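# Deliver a one-move checkmate for White with two robot arms

## Task

White is to move: make a single move that checkmates Black. Every square other than those the move involves must end with exactly the contents it started with. All pieces left on the board must stand upright and sit wholly within their squares. The result must hold by itself, without the robot holding anything in place.

## Robot and tools

Setup: two six-joint arms, left_arm and right_arm, each ending in a parallel gripper, work over a table with a chessboard. One shared scene frame is used throughout. Its origin lies on the table surface midway between the arms, +x runs out over the table, +z points up, and left_arm sits toward +y. The arm names do not match the left or right of any picture. The printed hand positions can be off, more so when an arm is stretched far.

Gripper geometry: the fingers extend along the gripper's +z axis and close along its x axis. end_effector_position is the point midway between the pads, and the fingertips stick out 17.5 mm past it. A flat block projects about 9 cm toward the gripper's -y axis from the last joint's axis and rotates with the gripper, so watch its clearance. Turning only the last joint moves the pad midpoint around a 25 mm radius circle.

Tool execute_actions takes "actions", a list holding zero or one entry, plus an optional boolean "pictures". An empty list changes nothing and returns the state with images. An action entry is {"rows": [...], "steps": n}, with 1 to 15 rows and steps from 3 up to 15 (default 15); each control step lasts 1/30 s, each row is used for one step, and the final row repeats to fill the rest. A wait entry is {"steps": n} with n up to 300 and no rows; it commands nothing and counts from the previous result, including your thinking time. A refused call does nothing to the robot.

Each row is one flat list of 18 numbers covering both arms, even when only one moves: left_arm first, then right_arm. Per arm: six absolute joint targets in radians (shoulder pan, shoulder lift, elbow, wrist 1, wrist 2, wrist 3), then gripper position, force_limit and speed, each in [-1, 1]. Joint targets are goal angles, not offsets, in the same form as the Joint positions line. Stated joint ranges: elbow -3.142 to 3.142, all others -6.283 to 6.283. A target more than 0.010 rad beyond a range end and further out than the current angle is refused; the true end may differ by up to 0.010 rad, and targets past it are clipped there, reported as "joint sent to its limit" (possibly for an earlier action). Missing that line is no proof of more room.

Gripper numbers are absolute settings. position: +1 fully open (50 mm gap), pads meet near -0.65; send -1 to grasp, which closes until blocked. force_limit: about 20 N per pad at -1, 102 N at 0, 185 N at +1, with actual force up to roughly 17 % more. speed: 20 mm/s at -1, 85 at 0, 150 at +1. To leave a gripper alone, resend its current three values; a 0 is a real command. A new force or speed only applies after the position value changes by at least 0.01; to soften a grip, open first.

Motion limits: commands are smoothed and lag about 0.15 s. Each joint target is capped relative to its measured angle: 0.292 rad for pan and lift, 0.365 for elbow, 0.438 for the three wrists. If targets would move the gripper over 70 mm from where it is measured, all are pulled back toward the current angles. Far moves therefore take several calls or waits. Arms keep heading for the last row while you think, until they nearly stop or a step is HELD.

Reading results: the state line lists, per arm, end_effector_position (m), end_effector_quat_wxyz and velocities (m/s, rad/s). Joint positions and Joint velocities give one block per arm. object_status: 0 moving, 1 blocked while opening, 2 blocked while closing (a grasp), 3 reached target or pads met (likely nothing held). Confirm a grasp by reading 2 while still sending -1. A fresh position number resets it to 0 briefly. After a grip at force_limit -1 it stays 2 even if the piece slips out, and the grip on a fixed off-center object fades. position_measured counts: gap ≈ (250 - value) × 0.202 mm. "joint command not followed" means the clearance check altered joint targets; the rest of the row ran. HELD marks steps where your row was partly or fully withheld. Each result is captured 3 steps before its action ends; those steps run during your next reply.

Tool zoom_image: {"camera": name, "region": [x0, y0, x1, y1]} in pixels of that camera's latest image, origin top-left, at most 504 by 504. Cameras: cam_high, cam_left_wrist, cam_right_wrist, each 672x504. Images arrive only with an empty actions list or "pictures": true.

Tool finished_scene: {"scene": n} with the current scene's number; it is final and reports success, then gives the next task if any. Replying without a tool call ends everything.

Cautions: nothing may leave the table. Do not let the arms collide or press together. A joint torque at its load limit (pan and lift 290, elbow 132, each wrist 49.2 N m, held weight included) or an external force of 150 N stops that arm for 10 s. Holding loads heats motors; MOTOR HOT appears from 70 °C and an OVER-TEMPERATURE FAULT brakes the arm at 85 °C. Occasional brief tugs hit held objects. Lift pieces clear of neighbours, set them down gently and upright in the square's centre, release fully, and avoid slips, drops and hard pushes; move smoothly.

Each tool is called after "Emit:" as a command line: name --argument value for each argument, lists and objects as JSON in quotes; but a table of rows of numbers goes row by row, as --pt "numbers of a row", without its own name.

## Session

Emit:
execute_actions --actions '[]'

Scene clock: 0.00 s of 4000.00 s.
left_arm: end_effector_position=(+0.3343, +0.2613, +0.3727) position_measured=3 object_status=3 end_effector_quat_wxyz=(+0.006, +0.359, +0.933, +0.039) end_effector_velocity=(-0.000, +0.000, -0.000) end_effector_angular_velocity=(+0.002, +0.002, -0.000) | right_arm: end_effector_position=(+0.3848, -0.3309, +0.3006) position_measured=3 object_status=3 end_effector_quat_wxyz=(+0.644, +0.029, -0.683, +0.344) end_effector_velocity=(+0.001, +0.000, +0.000) end_effector_angular_velocity=(+0.000, -0.001, +0.001)
Joint positions: left_arm=[ 2.301 -1.979  2.134 -1.702 -1.496 -1.649] | right_arm=[ 3.271 -1.132  1.818 -0.617 -1.846 -1.104]
Joint velocities: left_arm=[-0.     0.    -0.     0.002 -0.     0.   ] | right_arm=[ 0.001  0.    -0.002  0.    -0.     0.   ]

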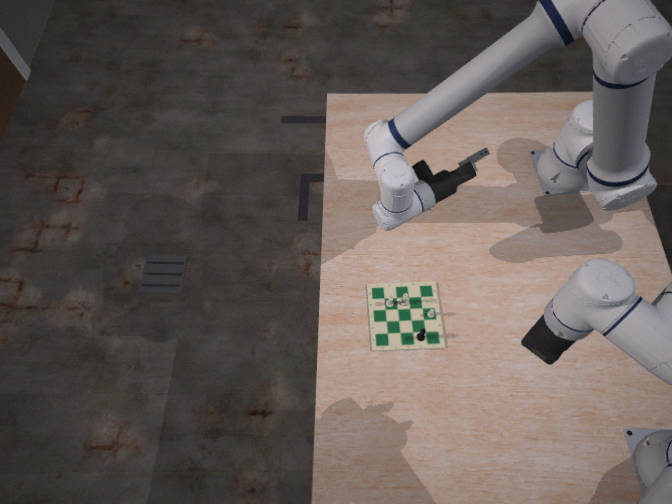

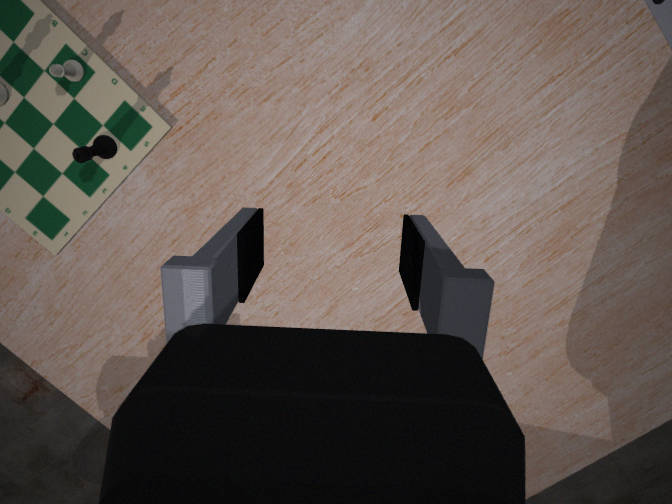

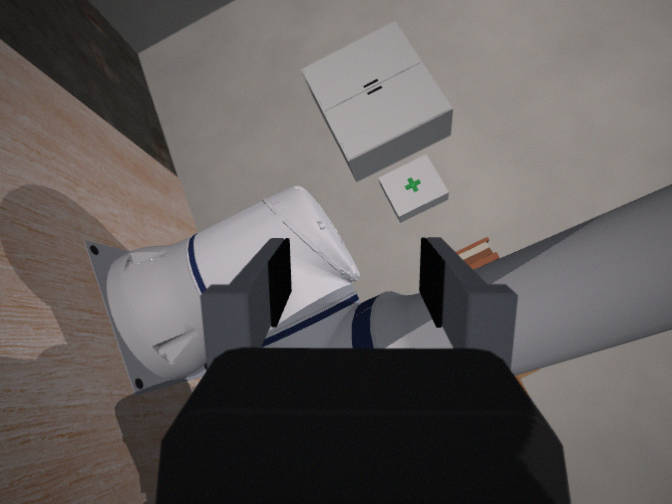

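Emit:
zoom_image --camera "cam_high" --region '[350, 270, 470, 360]'

Emit:
zoom_image --camera "cam_left_wrist" --region '[0, 0, 260, 260]'

Region (350, 270, 470, 360) of cam_high's 672x504 image, scaled by 4.200, with more detail than that image has; it fills the top 378 rows of this view, and the rest is white.

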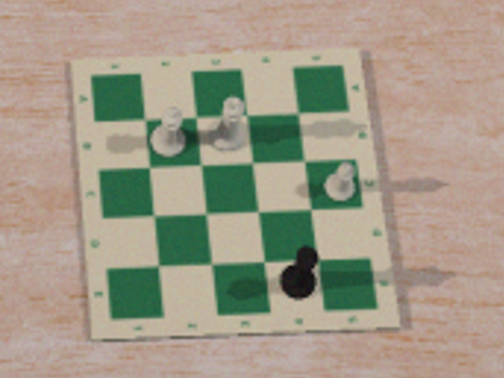

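Region (0, 0, 260, 260) of cam_left_wrist's 672x504 image, scaled by 1.938, with more detail than that image has.

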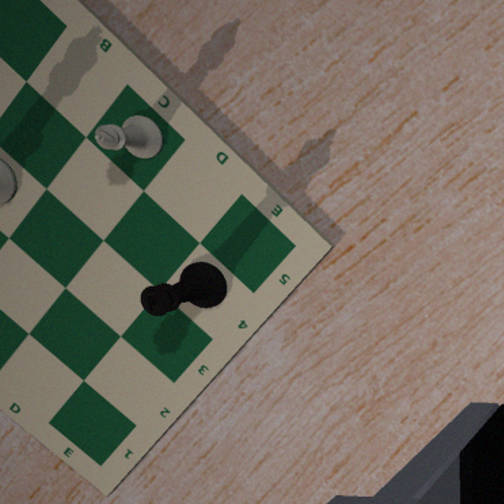

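Emit:
execute_actions --actions '[{"rows":[[2.415,-1.575,1.956,-1.952,-1.571,-2.297,1,-0.5,0,3.271,-1.132,1.818,-0.617,-1.846,-1.104,1,0,0]]}]'

Emit:
execute_actions --actions '[{"steps":45}]' --pictures true

Scene clock: 1.60 s of 4000.00 s.
left_arm: end_effector_position=(+0.4605, +0.1789, +0.3398) position_measured=3 object_status=3 end_effector_quat_wxyz=(+0.009, +0.111, +0.994, +0.007) end_effector_velocity=(+0.337, -0.178, -0.192) end_effector_angular_velocity=(-0.091, +0.102, +1.458) | right_arm: end_effector_position=(+0.3849, -0.3309, +0.3006) position_measured=3 object_status=3 end_effector_quat_wxyz=(+0.644, +0.029, -0.683, +0.344) end_effector_velocity=(-0.001, +0.000, -0.001) end_effector_angular_velocity=(-0.000, +0.001, +0.001)
Joint positions: left_arm=[ 2.382 -1.705  2.007 -1.88  -1.549 -2.079] | right_arm=[ 3.271 -1.132  1.818 -0.617 -1.846 -1.104]
Joint velocities: left_arm=[ 0.193  0.762 -0.3   -0.419 -0.127 -1.267] | right_arm=[ 0.001  0.001  0.001 -0.001 -0.    -0.   ]
Steps of this call (steps 1 to 36: nothing new was sent; steps 37 to 48: the first 12 steps of this action). Readings (joint positions | what the end effector reports):
37: left_arm=[2.302 -1.978 2.133 -1.704 -1.496 -1.651] | right_arm=[3.271 -1.132 1.818 -0.617 -1.846 -1.104] | left_arm position_measured=3 object_status=3 | right_arm position_measured=3 object_status=3
38: left_arm=[2.308 -1.962 2.123 -1.718 -1.500 -1.676] | right_arm=[3.271 -1.132 1.818 -0.617 -1.846 -1.104] | left_arm position_measured=3 object_status=3 | right_arm position_measured=3 object_status=3
40: left_arm=[2.326 -1.914 2.095 -1.757 -1.512 -1.747] | right_arm=[3.271 -1.132 1.818 -0.617 -1.846 -1.104] | left_arm position_measured=3 object_status=3 | right_arm position_measured=3 object_status=3
44: left_arm=[2.355 -1.810 2.049 -1.822 -1.532 -1.904] | right_arm=[3.271 -1.132 1.818 -0.617 -1.846 -1.104] | left_arm position_measured=3 object_status=3 | right_arm position_measured=3 object_status=3
48: the state above

Scene clock: 3.10 s of 4000.00 s.
left_arm: end_effector_position=(+0.5188, +0.1515, +0.3024) position_measured=3 object_status=3 end_effector_quat_wxyz=(+0.000, -0.014, +1.000, -0.000) end_effector_velocity=(+0.000, -0.001, +0.000) end_effector_angular_velocity=(-0.001, -0.002, -0.000) | right_arm: end_effector_position=(+0.3849, -0.3308, +0.3006) position_measured=3 object_status=3 end_effector_quat_wxyz=(+0.644, +0.029, -0.683, +0.344) end_effector_velocity=(+0.001, -0.000, +0.000) end_effector_angular_velocity=(+0.000, -0.002, -0.001)
Joint positions: left_arm=[ 2.415 -1.575  1.956 -1.952 -1.571 -2.297] | right_arm=[ 3.271 -1.132  1.818 -0.617 -1.846 -1.104]
Joint velocities: left_arm=[-0.001 -0.    -0.    -0.002  0.    -0.   ] | right_arm=[-0.001  0.    -0.001 -0.    -0.     0.   ]
Kept back: nothing.
Steps of this call (steps 1 to 3: the last 3 steps of your previous action; steps 4 to 30: the robot went on to your last target; steps 31 to 45: nothing new was sent). Readings (joint positions | what the end effector reports):
1: left_arm=[2.388 -1.680 1.997 -1.894 -1.553 -2.122] | right_arm=[3.271 -1.132 1.818 -0.617 -1.846 -1.104] | left_arm position_measured=3 object_status=3 | right_arm position_measured=3 object_status=3
2: left_arm=[2.395 -1.655 1.987 -1.908 -1.558 -2.164] | right_arm=[3.271 -1.132 1.818 -0.617 -1.846 -1.104] | left_arm position_measured=3 object_status=3 | right_arm position_measured=3 object_status=3
4: left_arm=[2.404 -1.618 1.973 -1.928 -1.564 -2.224] | right_arm=[3.271 -1.132 1.818 -0.617 -1.846 -1.104] | left_arm position_measured=3 object_status=3 | right_arm position_measured=3 object_status=3
8: left_arm=[2.412 -1.588 1.961 -1.945 -1.569 -2.275] | right_arm=[3.271 -1.132 1.818 -0.617 -1.846 -1.104] | left_arm position_measured=3 object_status=3 | right_arm position_measured=3 object_status=3
45: the state above
All arms were judged still, so your last target was given up. Only a new action makes them travel on or press farther. Fingers that are still opening or closing keep moving.

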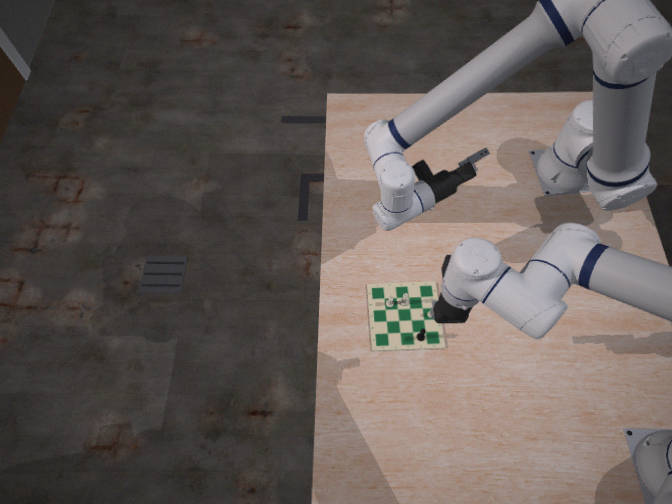

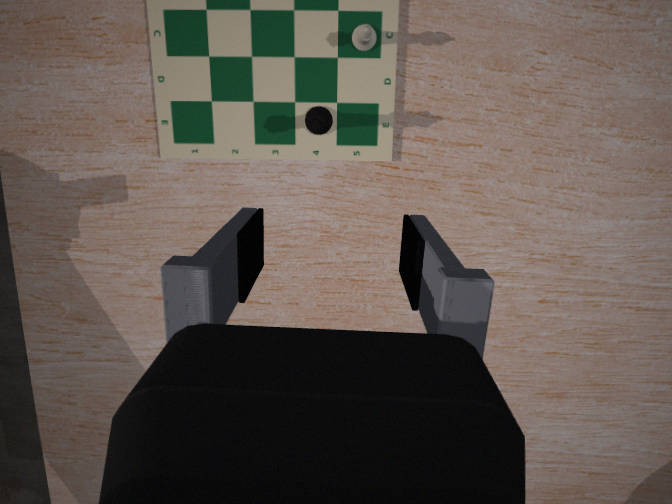

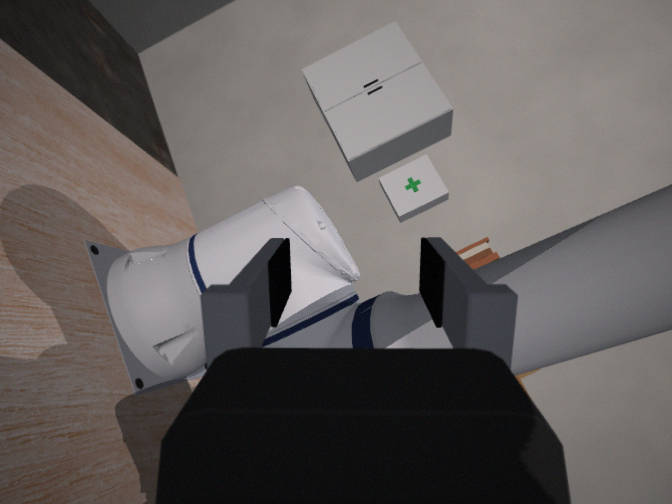

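Emit:
execute_actions --actions '[{"rows":[[2.361,-1.2207,1.8266,-2.177,-1.571,-2.351,0.34,-0.5,0,3.271,-1.132,1.818,-0.617,-1.846,-1.104,1,0,0]]}]'

Emit:
execute_actions --actions '[{"steps":35}]' --pictures true

Scene clock: 3.77 s of 4000.00 s.
left_arm: end_effector_position=(+0.5915, +0.0523, +0.2050) position_measured=101 object_status=0 end_effector_quat_wxyz=(+0.002, -0.014, +1.000, -0.002) end_effector_velocity=(+0.157, -0.242, -0.318) end_effector_angular_velocity=(+0.022, +0.025, -0.001) | right_arm: end_effector_position=(+0.3849, -0.3308, +0.3006) position_measured=3 object_status=3 end_effector_quat_wxyz=(+0.644, +0.029, -0.683, +0.344) end_effector_velocity=(+0.000, -0.000, +0.000) end_effector_angular_velocity=(+0.000, -0.000, -0.001)
Joint positions: left_arm=[ 2.377 -1.327  1.864 -2.113 -1.571 -2.336] | right_arm=[ 3.271 -1.132  1.818 -0.617 -1.846 -1.104]
Joint velocities: left_arm=[-0.098  0.668 -0.231 -0.403  0.    -0.097] | right_arm=[-0.001 -0.    -0.    -0.     0.    -0.   ]
Steps of this call (steps 1 to 8: nothing new was sent; steps 9 to 20: the first 12 steps of this action). Readings (joint positions | what the end effector reports):
9: left_arm=[2.415 -1.573 1.955 -1.953 -1.571 -2.297] | right_arm=[3.271 -1.132 1.818 -0.617 -1.846 -1.104] | left_arm position_measured=10 object_status=0 | right_arm position_measured=3 object_status=3
10: left_arm=[2.412 -1.558 1.948 -1.966 -1.571 -2.300] | right_arm=[3.271 -1.132 1.818 -0.617 -1.846 -1.104] | left_arm position_measured=24 object_status=0 | right_arm position_measured=3 object_status=3
12: left_arm=[2.404 -1.510 1.928 -2.000 -1.571 -2.309] | right_arm=[3.271 -1.132 1.818 -0.617 -1.846 -1.104] | left_arm position_measured=52 object_status=0 | right_arm position_measured=3 object_status=3
16: left_arm=[2.390 -1.418 1.895 -2.057 -1.571 -2.322] | right_arm=[3.271 -1.132 1.818 -0.617 -1.846 -1.104] | left_arm position_measured=101 object_status=0 | right_arm position_measured=3 object_status=3
20: the state above

Scene clock: 4.93 s of 4000.00 s.
left_arm: end_effector_position=(+0.6145, +0.0147, +0.1523) position_measured=101 object_status=3 end_effector_quat_wxyz=(+0.000, -0.014, +1.000, -0.000) end_effector_velocity=(-0.001, -0.000, -0.001) end_effector_angular_velocity=(+0.001, +0.001, -0.001) | right_arm: end_effector_position=(+0.3849, -0.3308, +0.3006) position_measured=3 object_status=3 end_effector_quat_wxyz=(+0.644, +0.029, -0.683, +0.344) end_effector_velocity=(+0.001, -0.000, +0.000) end_effector_angular_velocity=(+0.001, -0.002, -0.001)
Joint positions: left_arm=[ 2.361 -1.221  1.827 -2.177 -1.571 -2.351] | right_arm=[ 3.271 -1.132  1.818 -0.617 -1.846 -1.104]
Joint velocities: left_arm=[-0.001  0.     0.001  0.    -0.     0.   ] | right_arm=[-0.001 -0.    -0.002 -0.     0.    -0.   ]
Kept back: nothing.
Steps of this call (steps 1 to 3: the last 3 steps of your previous action; steps 4 to 30: the robot went on to your last target; steps 31 to 35: nothing new was sent). Readings (joint positions | what the end effector reports):
1: left_arm=[2.373 -1.304 1.856 -2.126 -1.571 -2.339] | right_arm=[3.271 -1.132 1.818 -0.617 -1.846 -1.104] | left_arm position_measured=101 object_status=0 | right_arm position_measured=3 object_status=3
2: left_arm=[2.370 -1.283 1.848 -2.139 -1.571 -2.342] | right_arm=[3.271 -1.132 1.818 -0.617 -1.846 -1.104] | left_arm position_measured=101 object_status=3 | right_arm position_measured=3 object_status=3
4: left_arm=[2.366 -1.254 1.839 -2.156 -1.571 -2.346] | right_arm=[3.271 -1.132 1.818 -0.617 -1.846 -1.104] | left_arm position_measured=101 object_status=3 | right_arm position_measured=3 object_status=3
8: left_arm=[2.362 -1.231 1.830 -2.171 -1.571 -2.350] | right_arm=[3.271 -1.132 1.818 -0.617 -1.846 -1.104] | left_arm position_measured=101 object_status=3 | right_arm position_measured=3 object_status=3
35: the state above
All arms were judged still, so your last target was given up. Only a new action makes them travel on or press farther. Fingers that are still opening or closing keep moving.

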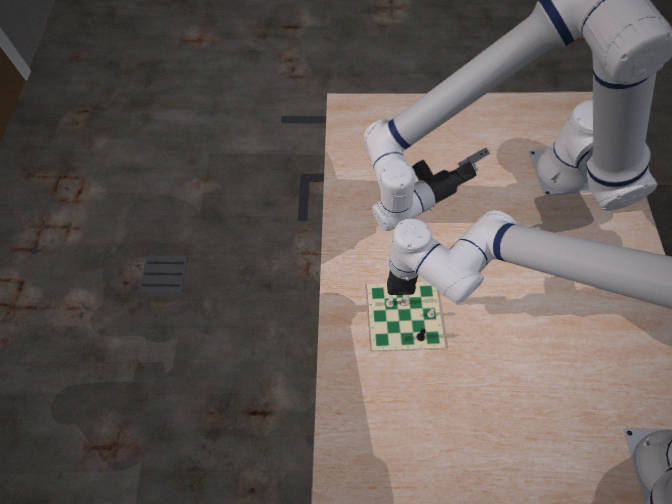

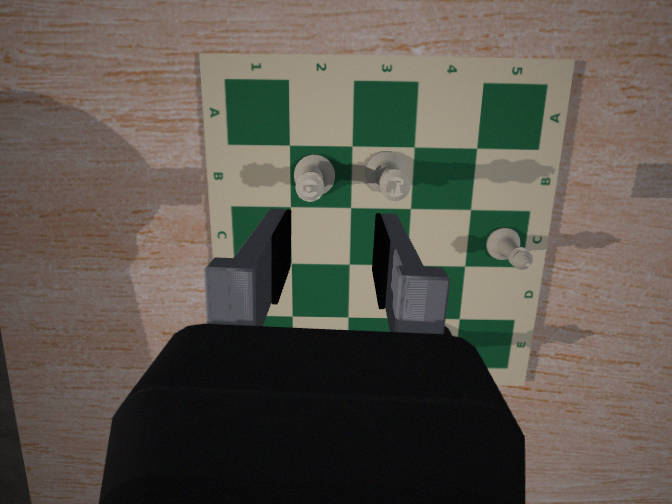

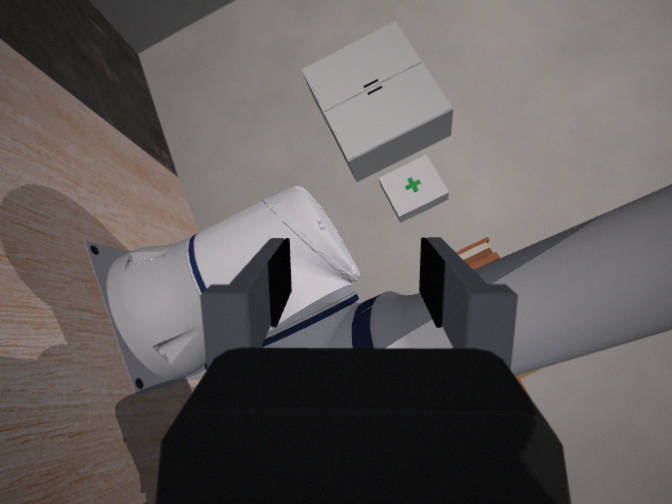

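Emit:
execute_actions --actions '[{"rows":[[2.3642,-1.1367,1.836,-2.270,-1.571,-2.348,0.34,-0.5,0,3.271,-1.132,1.818,-0.617,-1.846,-1.104,1,0,0]]}]'

Emit:
execute_actions --actions '[{"steps":15}]' --pictures true

Scene clock: 5.60 s of 4000.00 s.
left_arm: end_effector_position=(+0.6266, +0.0067, +0.0925) position_measured=101 object_status=3 end_effector_quat_wxyz=(-0.000, -0.014, +1.000, -0.000) end_effector_velocity=(+0.003, -0.002, -0.021) end_effector_angular_velocity=(-0.000, -0.001, -0.001) | right_arm: end_effector_position=(+0.3849, -0.3308, +0.3006) position_measured=3 object_status=3 end_effector_quat_wxyz=(+0.644, +0.029, -0.683, +0.344) end_effector_velocity=(+0.000, +0.000, +0.000) end_effector_angular_velocity=(+0.000, -0.001, -0.000)
Joint positions: left_arm=[ 2.364 -1.14   1.836 -2.267 -1.571 -2.348] | right_arm=[ 3.271 -1.132  1.818 -0.617 -1.846 -1.104]
Joint velocities: left_arm=[ 0.     0.028  0.005 -0.033  0.     0.001] | right_arm=[-0.     0.    -0.001  0.    -0.     0.   ]
Steps of this call (steps 1 to 8: nothing new was sent; steps 9 to 20: the first 12 steps of this action). Readings (joint positions | what the end effector reports):
9: left_arm=[2.361 -1.219 1.827 -2.179 -1.571 -2.351] | right_arm=[3.271 -1.132 1.818 -0.617 -1.846 -1.104] | left_arm position_measured=101 object_status=3 | right_arm position_measured=3 object_status=3
10: left_arm=[2.361 -1.204 1.827 -2.198 -1.571 -2.351] | right_arm=[3.271 -1.132 1.818 -0.617 -1.846 -1.104] | left_arm position_measured=101 object_status=3 | right_arm position_measured=3 object_status=3
12: left_arm=[2.362 -1.171 1.833 -2.230 -1.571 -2.350] | right_arm=[3.271 -1.132 1.818 -0.617 -1.846 -1.104] | left_arm position_measured=101 object_status=3 | right_arm position_measured=3 object_status=3
16: left_arm=[2.364 -1.147 1.835 -2.258 -1.571 -2.348] | right_arm=[3.271 -1.132 1.818 -0.617 -1.846 -1.104] | left_arm position_measured=101 object_status=3 | right_arm position_measured=3 object_status=3
20: the state above

Scene clock: 6.10 s of 4000.00 s.
left_arm: end_effector_position=(+0.6270, +0.0065, +0.0901) position_measured=101 object_status=3 end_effector_quat_wxyz=(-0.000, -0.014, +1.000, -0.000) end_effector_velocity=(+0.000, +0.000, -0.000) end_effector_angular_velocity=(-0.001, +0.000, +0.001) | right_arm: end_effector_position=(+0.3849, -0.3308, +0.3006) position_measured=3 object_status=3 end_effector_quat_wxyz=(+0.644, +0.029, -0.683, +0.344) end_effector_velocity=(+0.000, -0.000, +0.000) end_effector_angular_velocity=(+0.000, -0.000, -0.001)
Joint positions: left_arm=[ 2.364 -1.137  1.836 -2.27  -1.571 -2.348] | right_arm=[ 3.271 -1.132  1.818 -0.617 -1.846 -1.104]
Joint velocities: left_arm=[ 0.001  0.     0.    -0.001 -0.001 -0.   ] | right_arm=[-0.001 -0.    -0.     0.     0.     0.   ]
Kept back: nothing.
Steps of this call (steps 1 to 3: the last 3 steps of your previous action; steps 4 to 15: the robot went on to your last target). Readings (joint positions | what the end effector reports):
1: left_arm=[2.364 -1.139 1.836 -2.267 -1.571 -2.348] | right_arm=[3.271 -1.132 1.818 -0.617 -1.846 -1.104] | left_arm position_measured=101 object_status=3 | right_arm position_measured=3 object_status=3
2: left_arm=[2.364 -1.138 1.836 -2.268 -1.571 -2.348] | right_arm=[3.271 -1.132 1.818 -0.617 -1.846 -1.104] | left_arm position_measured=101 object_status=3 | right_arm position_measured=3 object_status=3
4: left_arm=[2.364 -1.138 1.836 -2.269 -1.571 -2.348] | right_arm=[3.271 -1.132 1.818 -0.617 -1.846 -1.104] | left_arm position_measured=101 object_status=3 | right_arm position_measured=3 object_status=3
8: left_arm=[2.364 -1.137 1.836 -2.270 -1.571 -2.348] | right_arm=[3.271 -1.132 1.818 -0.617 -1.846 -1.104] | left_arm position_measured=101 object_status=3 | right_arm position_measured=3 object_status=3
15: the state above
All arms were judged still, so your last target was given up. Only a new action makes them travel on or press farther. Fingers that are still opening or closing keep moving.

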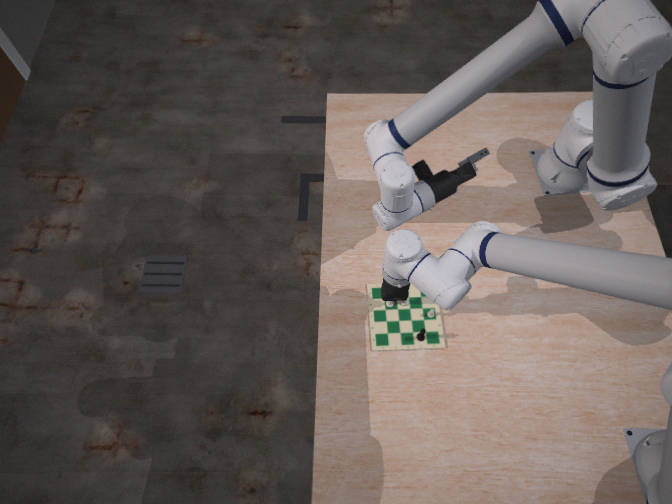

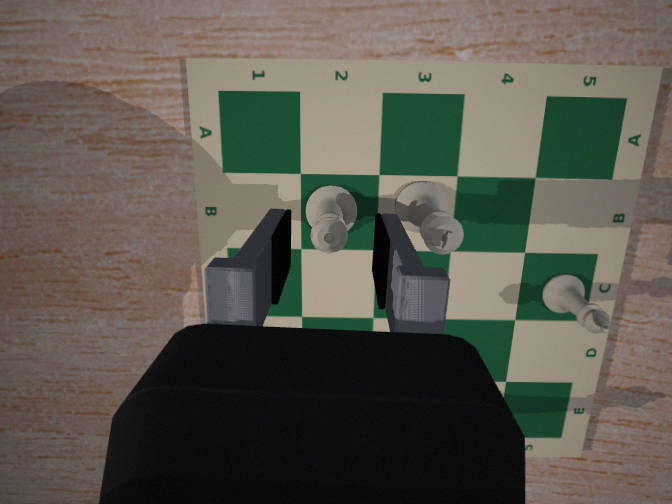

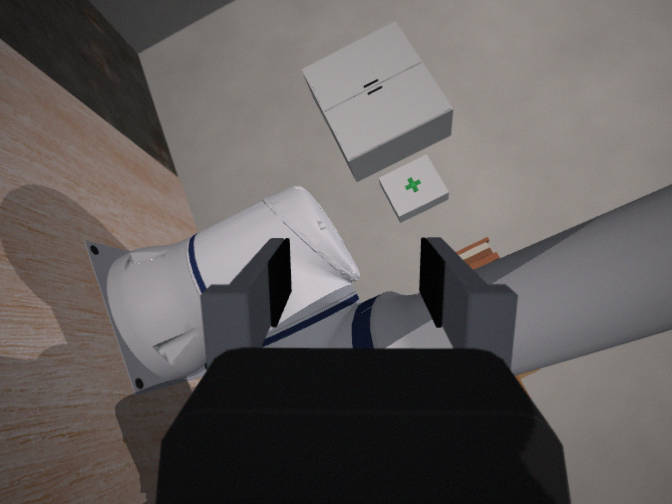

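Emit:
execute_actions --actions '[{"rows":[[2.368,-1.082,1.8594,-2.3482,-1.571,-2.344,0.34,-0.5,0,3.271,-1.132,1.818,-0.617,-1.846,-1.104,1,0,0]]}]'

Emit:
execute_actions --actions '[{"steps":10}]' --pictures true

Scene clock: 6.63 s of 4000.00 s.
left_arm: end_effector_position=(+0.6287, +0.0090, +0.0439) position_measured=101 object_status=3 end_effector_quat_wxyz=(-0.000, -0.014, +1.000, -0.000) end_effector_velocity=(-0.000, +0.001, -0.015) end_effector_angular_velocity=(+0.001, +0.001, -0.000) | right_arm: end_effector_position=(+0.3849, -0.3308, +0.3006) position_measured=3 object_status=3 end_effector_quat_wxyz=(+0.644, +0.029, -0.683, +0.344) end_effector_velocity=(+0.000, +0.000, +0.000) end_effector_angular_velocity=(+0.000, -0.000, -0.000)
Joint positions: left_arm=[ 2.368 -1.084  1.859 -2.345 -1.571 -2.344] | right_arm=[ 3.271 -1.132  1.818 -0.617 -1.846 -1.104]
Joint velocities: left_arm=[ 0.001  0.018  0.007 -0.023 -0.     0.001] | right_arm=[-0. -0. -0. -0.  0. -0.]
Steps of this call (steps 1 to 4: nothing new was sent; steps 5 to 16: the first 12 steps of this action). Readings (joint positions | what the end effector reports):
5: left_arm=[2.364 -1.135 1.836 -2.272 -1.571 -2.348] | right_arm=[3.271 -1.132 1.818 -0.617 -1.846 -1.104] | left_arm position_measured=101 object_status=3 | right_arm position_measured=3 object_status=3
6: left_arm=[2.365 -1.124 1.840 -2.291 -1.571 -2.347] | right_arm=[3.271 -1.132 1.818 -0.617 -1.846 -1.104] | left_arm position_measured=101 object_status=3 | right_arm position_measured=3 object_status=3
8: left_arm=[2.366 -1.103 1.851 -2.316 -1.571 -2.346] | right_arm=[3.271 -1.132 1.818 -0.617 -1.846 -1.104] | left_arm position_measured=101 object_status=3 | right_arm position_measured=3 object_status=3
12: left_arm=[2.368 -1.088 1.857 -2.339 -1.571 -2.344] | right_arm=[3.271 -1.132 1.818 -0.617 -1.846 -1.104] | left_arm position_measured=101 object_status=3 | right_arm position_measured=3 object_status=3
16: the state above

Scene clock: 6.97 s of 4000.00 s.
left_arm: end_effector_position=(+0.6287, +0.0092, +0.0423) position_measured=101 object_status=3 end_effector_quat_wxyz=(-0.000, -0.014, +1.000, -0.000) end_effector_velocity=(-0.000, +0.000, -0.001) end_effector_angular_velocity=(+0.001, +0.001, -0.000) | right_arm: end_effector_position=(+0.3849, -0.3308, +0.3006) position_measured=3 object_status=3 end_effector_quat_wxyz=(+0.644, +0.029, -0.683, +0.344) end_effector_velocity=(+0.000, +0.000, -0.000) end_effector_angular_velocity=(+0.000, -0.002, +0.001)
Joint positions: left_arm=[ 2.368 -1.082  1.859 -2.348 -1.571 -2.344] | right_arm=[ 3.271 -1.132  1.818 -0.617 -1.846 -1.104]
Joint velocities: left_arm=[ 0.     0.001  0.001 -0.001 -0.     0.   ] | right_arm=[ 0.001  0.    -0.001 -0.001 -0.     0.   ]
Kept back: nothing.
Steps of this call (steps 1 to 3: the last 3 steps of your previous action; steps 4 to 10: the robot went on to your last target). Readings (joint positions | what the end effector reports):
1: left_arm=[2.368 -1.083 1.859 -2.346 -1.571 -2.344] | right_arm=[3.271 -1.132 1.818 -0.617 -1.846 -1.104] | left_arm position_measured=101 object_status=3 | right_arm position_measured=3 object_status=3
2: left_arm=[2.368 -1.083 1.859 -2.347 -1.571 -2.344] | right_arm=[3.271 -1.132 1.818 -0.617 -1.846 -1.104] | left_arm position_measured=101 object_status=3 | right_arm position_measured=3 object_status=3
4: left_arm=[2.368 -1.083 1.859 -2.347 -1.571 -2.344] | right_arm=[3.271 -1.132 1.818 -0.617 -1.846 -1.104] | left_arm position_measured=101 object_status=3 | right_arm position_measured=3 object_status=3
8: left_arm=[2.368 -1.082 1.859 -2.348 -1.571 -2.344] | right_arm=[3.271 -1.132 1.818 -0.617 -1.846 -1.104] | left_arm position_measured=101 object_status=3 | right_arm position_measured=3 object_status=3
10: the state above

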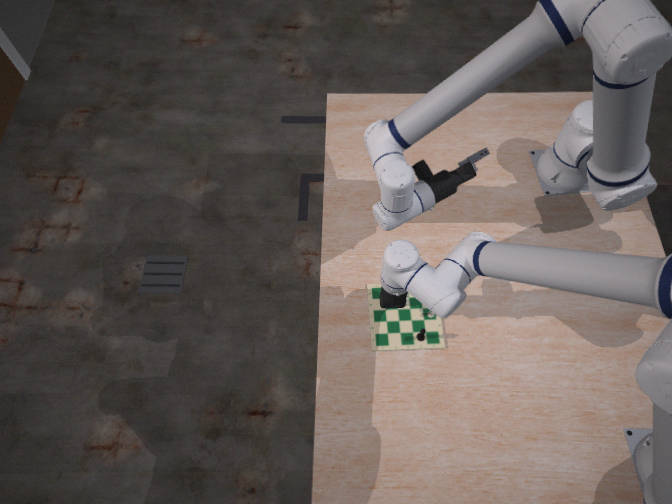

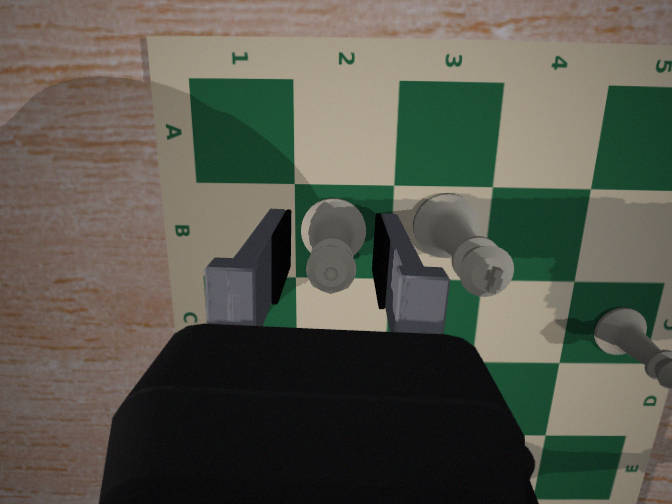

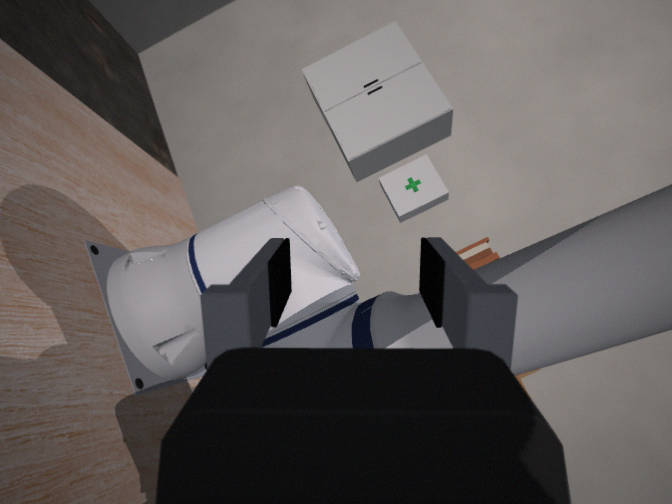

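Emit:
execute_actions --actions '[{"rows":[[2.368,-1.082,1.8594,-2.3482,-1.571,-2.344,-1,-0.5,-0.3,3.271,-1.132,1.818,-0.617,-1.846,-1.104,1,0,0]]}]'

Emit:
execute_actions --actions '[{"steps":8}]'

Emit:
execute_actions --actions '[{"rows":[[2.368,-1.1684,1.818,-2.2204,-1.571,-2.344,-1,-0.5,-0.3,3.271,-1.132,1.818,-0.617,-1.846,-1.104,1,0,0]]}]'

Emit:
execute_actions --actions '[{"rows":[[2.367,-1.3267,2.0458,-2.2899,-1.571,-2.345,-1,-0.5,-0.3,3.271,-1.132,1.818,-0.617,-1.846,-1.104,1,0,0]]}]'

Emit:
execute_actions --actions '[{"steps":15}]' --pictures true

Scene clock: 7.63 s of 4000.00 s.
left_arm: end_effector_position=(+0.6287, +0.0092, +0.0422) position_measured=187 object_status=0 end_effector_quat_wxyz=(-0.000, -0.014, +1.000, -0.000) end_effector_velocity=(-0.000, -0.002, +0.001) end_effector_angular_velocity=(-0.001, -0.000, -0.002) | right_arm: end_effector_position=(+0.3849, -0.3308, +0.3006) position_measured=3 object_status=3 end_effector_quat_wxyz=(+0.644, +0.029, -0.683, +0.344) end_effector_velocity=(-0.000, +0.000, +0.000) end_effector_angular_velocity=(-0.000, +0.001, +0.001)
Joint positions: left_arm=[ 2.368 -1.082  1.859 -2.348 -1.571 -2.344] | right_arm=[ 3.271 -1.132  1.818 -0.617 -1.846 -1.104]
Joint velocities: left_arm=[-0.002 -0.    -0.001  0.    -0.001 -0.   ] | right_arm=[ 0.001 -0.     0.     0.     0.     0.   ]
Steps of this call (steps 1 to 8: the robot went on to your last target; steps 9 to 20: the first 12 steps of this action). Readings (joint positions | what the end effector reports):
9: left_arm=[2.368 -1.082 1.859 -2.348 -1.571 -2.344] | right_arm=[3.271 -1.132 1.818 -0.617 -1.846 -1.104] | left_arm position_measured=107 object_status=0 | right_arm position_measured=3 object_status=3
10: left_arm=[2.368 -1.082 1.859 -2.348 -1.571 -2.344] | right_arm=[3.271 -1.132 1.818 -0.617 -1.846 -1.104] | left_arm position_measured=117 object_status=0 | right_arm position_measured=3 object_status=3
12: left_arm=[2.368 -1.082 1.859 -2.348 -1.571 -2.344] | right_arm=[3.271 -1.132 1.818 -0.617 -1.846 -1.104] | left_arm position_measured=139 object_status=0 | right_arm position_measured=3 object_status=3
16: left_arm=[2.368 -1.082 1.859 -2.348 -1.571 -2.344] | right_arm=[3.271 -1.132 1.818 -0.617 -1.846 -1.104] | left_arm position_measured=182 object_status=0 | right_arm position_measured=3 object_status=3
20: the state above

Scene clock: 7.90 s of 4000.00 s.
left_arm: end_effector_position=(+0.6287, +0.0092, +0.0422) position_measured=187 object_status=2 end_effector_quat_wxyz=(-0.000, -0.014, +1.000, -0.000) end_effector_velocity=(+0.000, -0.000, +0.000) end_effector_angular_velocity=(+0.000, -0.000, +0.000) | right_arm: end_effector_position=(+0.3849, -0.3308, +0.3006) position_measured=3 object_status=3 end_effector_quat_wxyz=(+0.644, +0.029, -0.683, +0.344) end_effector_velocity=(+0.000, -0.000, -0.000) end_effector_angular_velocity=(+0.000, -0.000, -0.000)
Joint positions: left_arm=[ 2.368 -1.082  1.859 -2.348 -1.571 -2.344] | right_arm=[ 3.271 -1.132  1.818 -0.617 -1.846 -1.104]
Joint velocities: left_arm=[ 0.     0.    -0.001  0.001  0.    -0.   ] | right_arm=[-0.     0.    -0.    -0.001  0.     0.   ]
Kept back: nothing.
Steps of this call (steps 1 to 3: the last 3 steps of your previous action; steps 4 to 8: the robot went on to your last target). Readings (joint positions | what the end effector reports):
1: left_arm=[2.368 -1.082 1.859 -2.348 -1.571 -2.344] | right_arm=[3.271 -1.132 1.818 -0.617 -1.846 -1.104] | left_arm position_measured=187 object_status=0 | right_arm position_measured=3 object_status=3
2: left_arm=[2.368 -1.082 1.859 -2.348 -1.571 -2.344] | right_arm=[3.271 -1.132 1.818 -0.617 -1.846 -1.104] | left_arm position_measured=187 object_status=0 | right_arm position_measured=3 object_status=3
4: left_arm=[2.368 -1.082 1.859 -2.348 -1.571 -2.344] | right_arm=[3.271 -1.132 1.818 -0.617 -1.846 -1.104] | left_arm position_measured=187 object_status=2 | right_arm position_measured=3 object_status=3
8: the state above

Scene clock: 8.30 s of 4000.00 s.
left_arm: end_effector_position=(+0.6287, +0.0093, +0.1170) position_measured=187 object_status=2 end_effector_quat_wxyz=(-0.000, -0.014, +1.000, -0.000) end_effector_velocity=(-0.001, +0.001, +0.028) end_effector_angular_velocity=(-0.001, +0.001, +0.001) | right_arm: end_effector_position=(+0.3849, -0.3308, +0.3006) position_measured=3 object_status=3 end_effector_quat_wxyz=(+0.644, +0.029, -0.683, +0.344) end_effector_velocity=(+0.000, +0.000, -0.000) end_effector_angular_velocity=(+0.000, -0.001, +0.001)
Joint positions: left_arm=[ 2.368 -1.165  1.82  -2.225 -1.571 -2.344] | right_arm=[ 3.271 -1.132  1.818 -0.617 -1.846 -1.104]
Joint velocities: left_arm=[ 0.001 -0.031 -0.014  0.045 -0.001 -0.   ] | right_arm=[ 0.001  0.    -0.    -0.     0.    -0.   ]
Steps of this call (steps 1 to 12: the first 12 steps of this action). Readings (joint positions | what the end effector reports):
1: left_arm=[2.368 -1.084 1.859 -2.346 -1.571 -2.344] | right_arm=[3.271 -1.132 1.818 -0.617 -1.846 -1.104] | left_arm position_measured=187 object_status=2 | right_arm position_measured=3 object_status=3
2: left_arm=[2.368 -1.097 1.854 -2.321 -1.571 -2.344] | right_arm=[3.271 -1.132 1.818 -0.617 -1.846 -1.104] | left_arm position_measured=187 object_status=2 | right_arm position_measured=3 object_status=3
4: left_arm=[2.368 -1.131 1.835 -2.278 -1.571 -2.344] | right_arm=[3.271 -1.132 1.818 -0.617 -1.846 -1.104] | left_arm position_measured=187 object_status=2 | right_arm position_measured=3 object_status=3
8: left_arm=[2.368 -1.157 1.824 -2.237 -1.571 -2.344] | right_arm=[3.271 -1.132 1.818 -0.617 -1.846 -1.104] | left_arm position_measured=187 object_status=2 | right_arm position_measured=3 object_status=3
12: the state above

Scene clock: 8.80 s of 4000.00 s.
left_arm: end_effector_position=(+0.5477, +0.0829, +0.1207) position_measured=187 object_status=2 end_effector_quat_wxyz=(-0.000, -0.014, +1.000, -0.000) end_effector_velocity=(-0.051, +0.047, -0.003) end_effector_angular_velocity=(+0.002, +0.001, +0.000) | right_arm: end_effector_position=(+0.3849, -0.3308, +0.3006) position_measured=3 object_status=3 end_effector_quat_wxyz=(+0.644, +0.029, -0.683, +0.344) end_effector_velocity=(+0.000, +0.000, -0.000) end_effector_angular_velocity=(-0.000, +0.000, +0.000)
Joint positions: left_arm=[ 2.367 -1.316  2.031 -2.286 -1.571 -2.345] | right_arm=[ 3.271 -1.132  1.818 -0.617 -1.846 -1.104]
Joint velocities: left_arm=[-0.001 -0.091  0.13  -0.037  0.    -0.001] | right_arm=[ 0.  0. -0.  0.  0. -0.]
Steps of this call (steps 1 to 3: the last 3 steps of your previous action; steps 4 to 15: the first 12 steps of this action). Readings (joint positions | what the end effector reports):
4: left_arm=[2.368 -1.169 1.820 -2.222 -1.571 -2.344] | right_arm=[3.271 -1.132 1.818 -0.617 -1.846 -1.104] | left_arm position_measured=187 object_status=2 | right_arm position_measured=3 object_status=3
5: left_arm=[2.368 -1.183 1.839 -2.228 -1.571 -2.344] | right_arm=[3.271 -1.132 1.818 -0.617 -1.846 -1.104] | left_arm position_measured=187 object_status=2 | right_arm position_measured=3 object_status=3
7: left_arm=[2.368 -1.225 1.901 -2.246 -1.571 -2.344] | right_arm=[3.271 -1.132 1.818 -0.617 -1.846 -1.104] | left_arm position_measured=187 object_status=2 | right_arm position_measured=3 object_status=3
11: left_arm=[2.367 -1.293 1.997 -2.275 -1.571 -2.345] | right_arm=[3.271 -1.132 1.818 -0.617 -1.846 -1.104] | left_arm position_measured=187 object_status=2 | right_arm position_measured=3 object_status=3
15: the state above

Scene clock: 9.30 s of 4000.00 s.
left_arm: end_effector_position=(+0.5420, +0.0881, +0.1204) position_measured=187 object_status=2 end_effector_quat_wxyz=(-0.000, -0.014, +1.000, -0.000) end_effector_velocity=(-0.001, +0.000, -0.000) end_effector_angular_velocity=(-0.001, -0.001, -0.000) | right_arm: end_effector_position=(+0.3849, -0.3308, +0.3006) position_measured=3 object_status=3 end_effector_quat_wxyz=(+0.644, +0.029, -0.683, +0.344) end_effector_velocity=(+0.000, +0.000, +0.000) end_effector_angular_velocity=(+0.000, -0.001, +0.001)
Joint positions: left_arm=[ 2.367 -1.327  2.046 -2.29  -1.571 -2.345] | right_arm=[ 3.271 -1.132  1.818 -0.617 -1.846 -1.104]
Joint velocities: left_arm=[-0.    -0.001  0.003 -0.003  0.     0.   ] | right_arm=[ 0.001 -0.    -0.001 -0.    -0.     0.   ]
Kept back: nothing.
Steps of this call (steps 1 to 3: the last 3 steps of your previous action; steps 4 to 15: the robot went on to your last target). Readings (joint positions | what the end effector reports):
1: left_arm=[2.367 -1.319 2.035 -2.287 -1.571 -2.345] | right_arm=[3.271 -1.132 1.818 -0.617 -1.846 -1.104] | left_arm position_measured=187 object_status=2 | right_arm position_measured=3 object_status=3
2: left_arm=[2.367 -1.321 2.038 -2.288 -1.571 -2.345] | right_arm=[3.271 -1.132 1.818 -0.617 -1.846 -1.104] | left_arm position_measured=187 object_status=2 | right_arm position_measured=3 object_status=3
4: left_arm=[2.367 -1.324 2.041 -2.289 -1.571 -2.345] | right_arm=[3.271 -1.132 1.818 -0.617 -1.846 -1.104] | left_arm position_measured=187 object_status=2 | right_arm position_measured=3 object_status=3
8: left_arm=[2.367 -1.326 2.044 -2.290 -1.571 -2.345] | right_arm=[3.271 -1.132 1.818 -0.617 -1.846 -1.104] | left_arm position_measured=187 object_status=2 | right_arm position_measured=3 object_status=3
15: the state above

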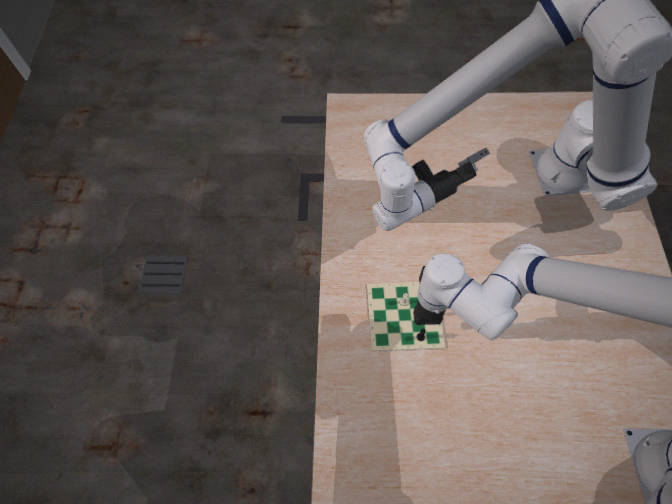

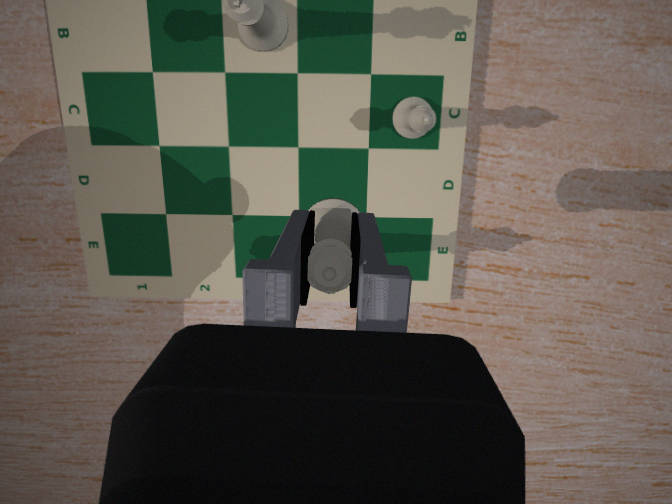

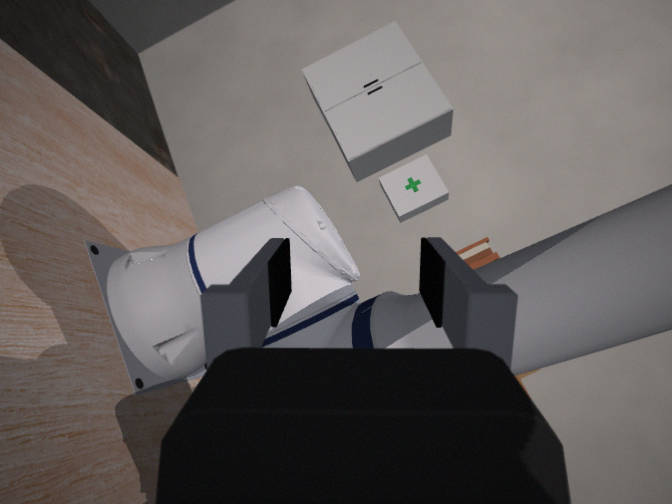

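Emit:
execute_actions --actions '[{"rows":[[2.3599,-1.237,2.0778,-2.4116,-1.571,-2.352,-1,-0.5,-0.3,3.271,-1.132,1.818,-0.617,-1.846,-1.104,1,0,0]]}]'

Emit:
execute_actions --actions '[{"steps":10}]' --pictures true

Scene clock: 11.40 s of 4000.00 s.
left_arm: end_effector_position=(+0.5426, +0.0811, +0.0578) position_measured=187 object_status=2 end_effector_quat_wxyz=(-0.000, -0.014, +1.000, -0.000) end_effector_velocity=(-0.000, -0.001, -0.022) end_effector_angular_velocity=(-0.000, +0.000, +0.001) | right_arm: end_effector_position=(+0.3849, -0.3308, +0.3006) position_measured=3 object_status=3 end_effector_quat_wxyz=(+0.644, +0.029, -0.683, +0.344) end_effector_velocity=(+0.000, -0.000, +0.000) end_effector_angular_velocity=(-0.000, +0.000, -0.001)
Joint positions: left_arm=[ 2.36  -1.24   2.077 -2.407 -1.571 -2.352] | right_arm=[ 3.271 -1.132  1.818 -0.617 -1.846 -1.104]
Joint velocities: left_arm=[-0.001  0.03   0.011 -0.041 -0.    -0.002] | right_arm=[-0.001  0.    -0.     0.     0.     0.   ]
Steps of this call (steps 1 to 15: the robot went on to your last target; steps 16 to 51: nothing new was sent; steps 52 to 63: the first 12 steps of this action). Readings (joint positions | what the end effector reports):
52: left_arm=[2.367 -1.325 2.046 -2.292 -1.571 -2.345] | right_arm=[3.271 -1.132 1.818 -0.617 -1.846 -1.104] | left_arm position_measured=187 object_status=2 | right_arm position_measured=3 object_status=3
53: left_arm=[2.366 -1.310 2.051 -2.315 -1.571 -2.346] | right_arm=[3.271 -1.132 1.818 -0.617 -1.846 -1.104] | left_arm position_measured=187 object_status=2 | right_arm position_measured=3 object_status=3
55: left_arm=[2.363 -1.275 2.066 -2.359 -1.571 -2.349] | right_arm=[3.271 -1.132 1.818 -0.617 -1.846 -1.104] | left_arm position_measured=187 object_status=2 | right_arm position_measured=3 object_status=3
59: left_arm=[2.361 -1.248 2.074 -2.396 -1.571 -2.351] | right_arm=[3.271 -1.132 1.818 -0.617 -1.846 -1.104] | left_arm position_measured=187 object_status=2 | right_arm position_measured=3 object_status=3
63: the state above

Scene clock: 11.73 s of 4000.00 s.
left_arm: end_effector_position=(+0.5425, +0.0810, +0.0554) position_measured=187 object_status=2 end_effector_quat_wxyz=(-0.000, -0.014, +1.000, -0.000) end_effector_velocity=(+0.000, -0.003, -0.000) end_effector_angular_velocity=(-0.002, -0.001, -0.002) | right_arm: end_effector_position=(+0.3849, -0.3308, +0.3006) position_measured=3 object_status=3 end_effector_quat_wxyz=(+0.644, +0.029, -0.683, +0.344) end_effector_velocity=(+0.000, -0.000, +0.000) end_effector_angular_velocity=(+0.000, -0.000, -0.000)
Joint positions: left_arm=[ 2.36  -1.237  2.078 -2.411 -1.571 -2.352] | right_arm=[ 3.271 -1.132  1.818 -0.617 -1.846 -1.104]
Joint velocities: left_arm=[-0.002  0.002 -0.002 -0.002 -0.001 -0.   ] | right_arm=[-0.  0. -0.  0. -0. -0.]
Kept back: nothing.
Steps of this call (steps 1 to 3: the last 3 steps of your previous action; steps 4 to 10: the robot went on to your last target). Readings (joint positions | what the end effector reports):
1: left_arm=[2.360 -1.240 2.077 -2.408 -1.571 -2.352] | right_arm=[3.271 -1.132 1.818 -0.617 -1.846 -1.104] | left_arm position_measured=187 object_status=2 | right_arm position_measured=3 object_status=3
2: left_arm=[2.360 -1.239 2.077 -2.409 -1.571 -2.352] | right_arm=[3.271 -1.132 1.818 -0.617 -1.846 -1.104] | left_arm position_measured=187 object_status=2 | right_arm position_measured=3 object_status=3
4: left_arm=[2.360 -1.238 2.077 -2.410 -1.571 -2.352] | right_arm=[3.271 -1.132 1.818 -0.617 -1.846 -1.104] | left_arm position_measured=187 object_status=2 | right_arm position_measured=3 object_status=3
8: left_arm=[2.360 -1.237 2.078 -2.411 -1.571 -2.352] | right_arm=[3.271 -1.132 1.818 -0.617 -1.846 -1.104] | left_arm position_measured=187 object_status=2 | right_arm position_measured=3 object_status=3
10: the state above

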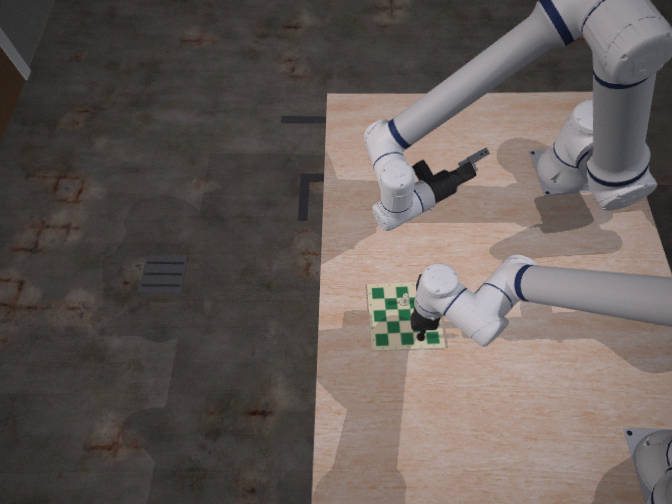

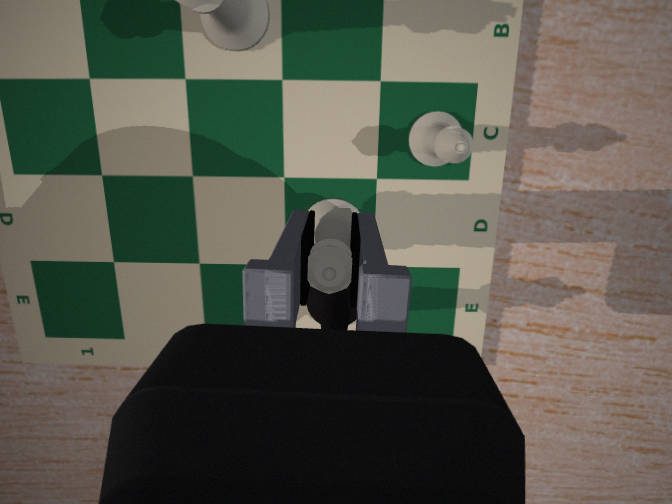

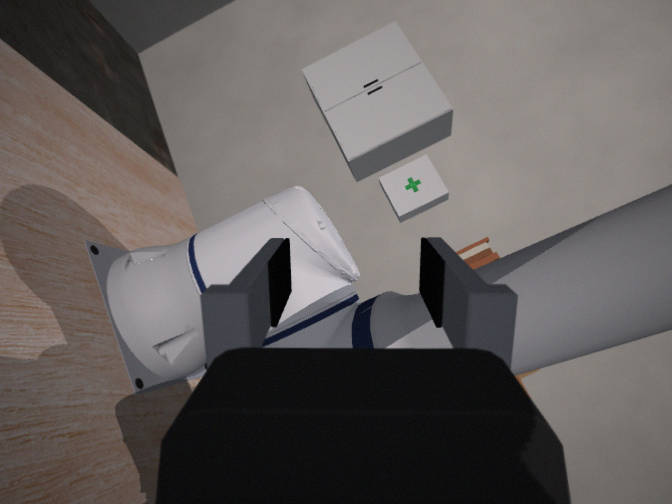

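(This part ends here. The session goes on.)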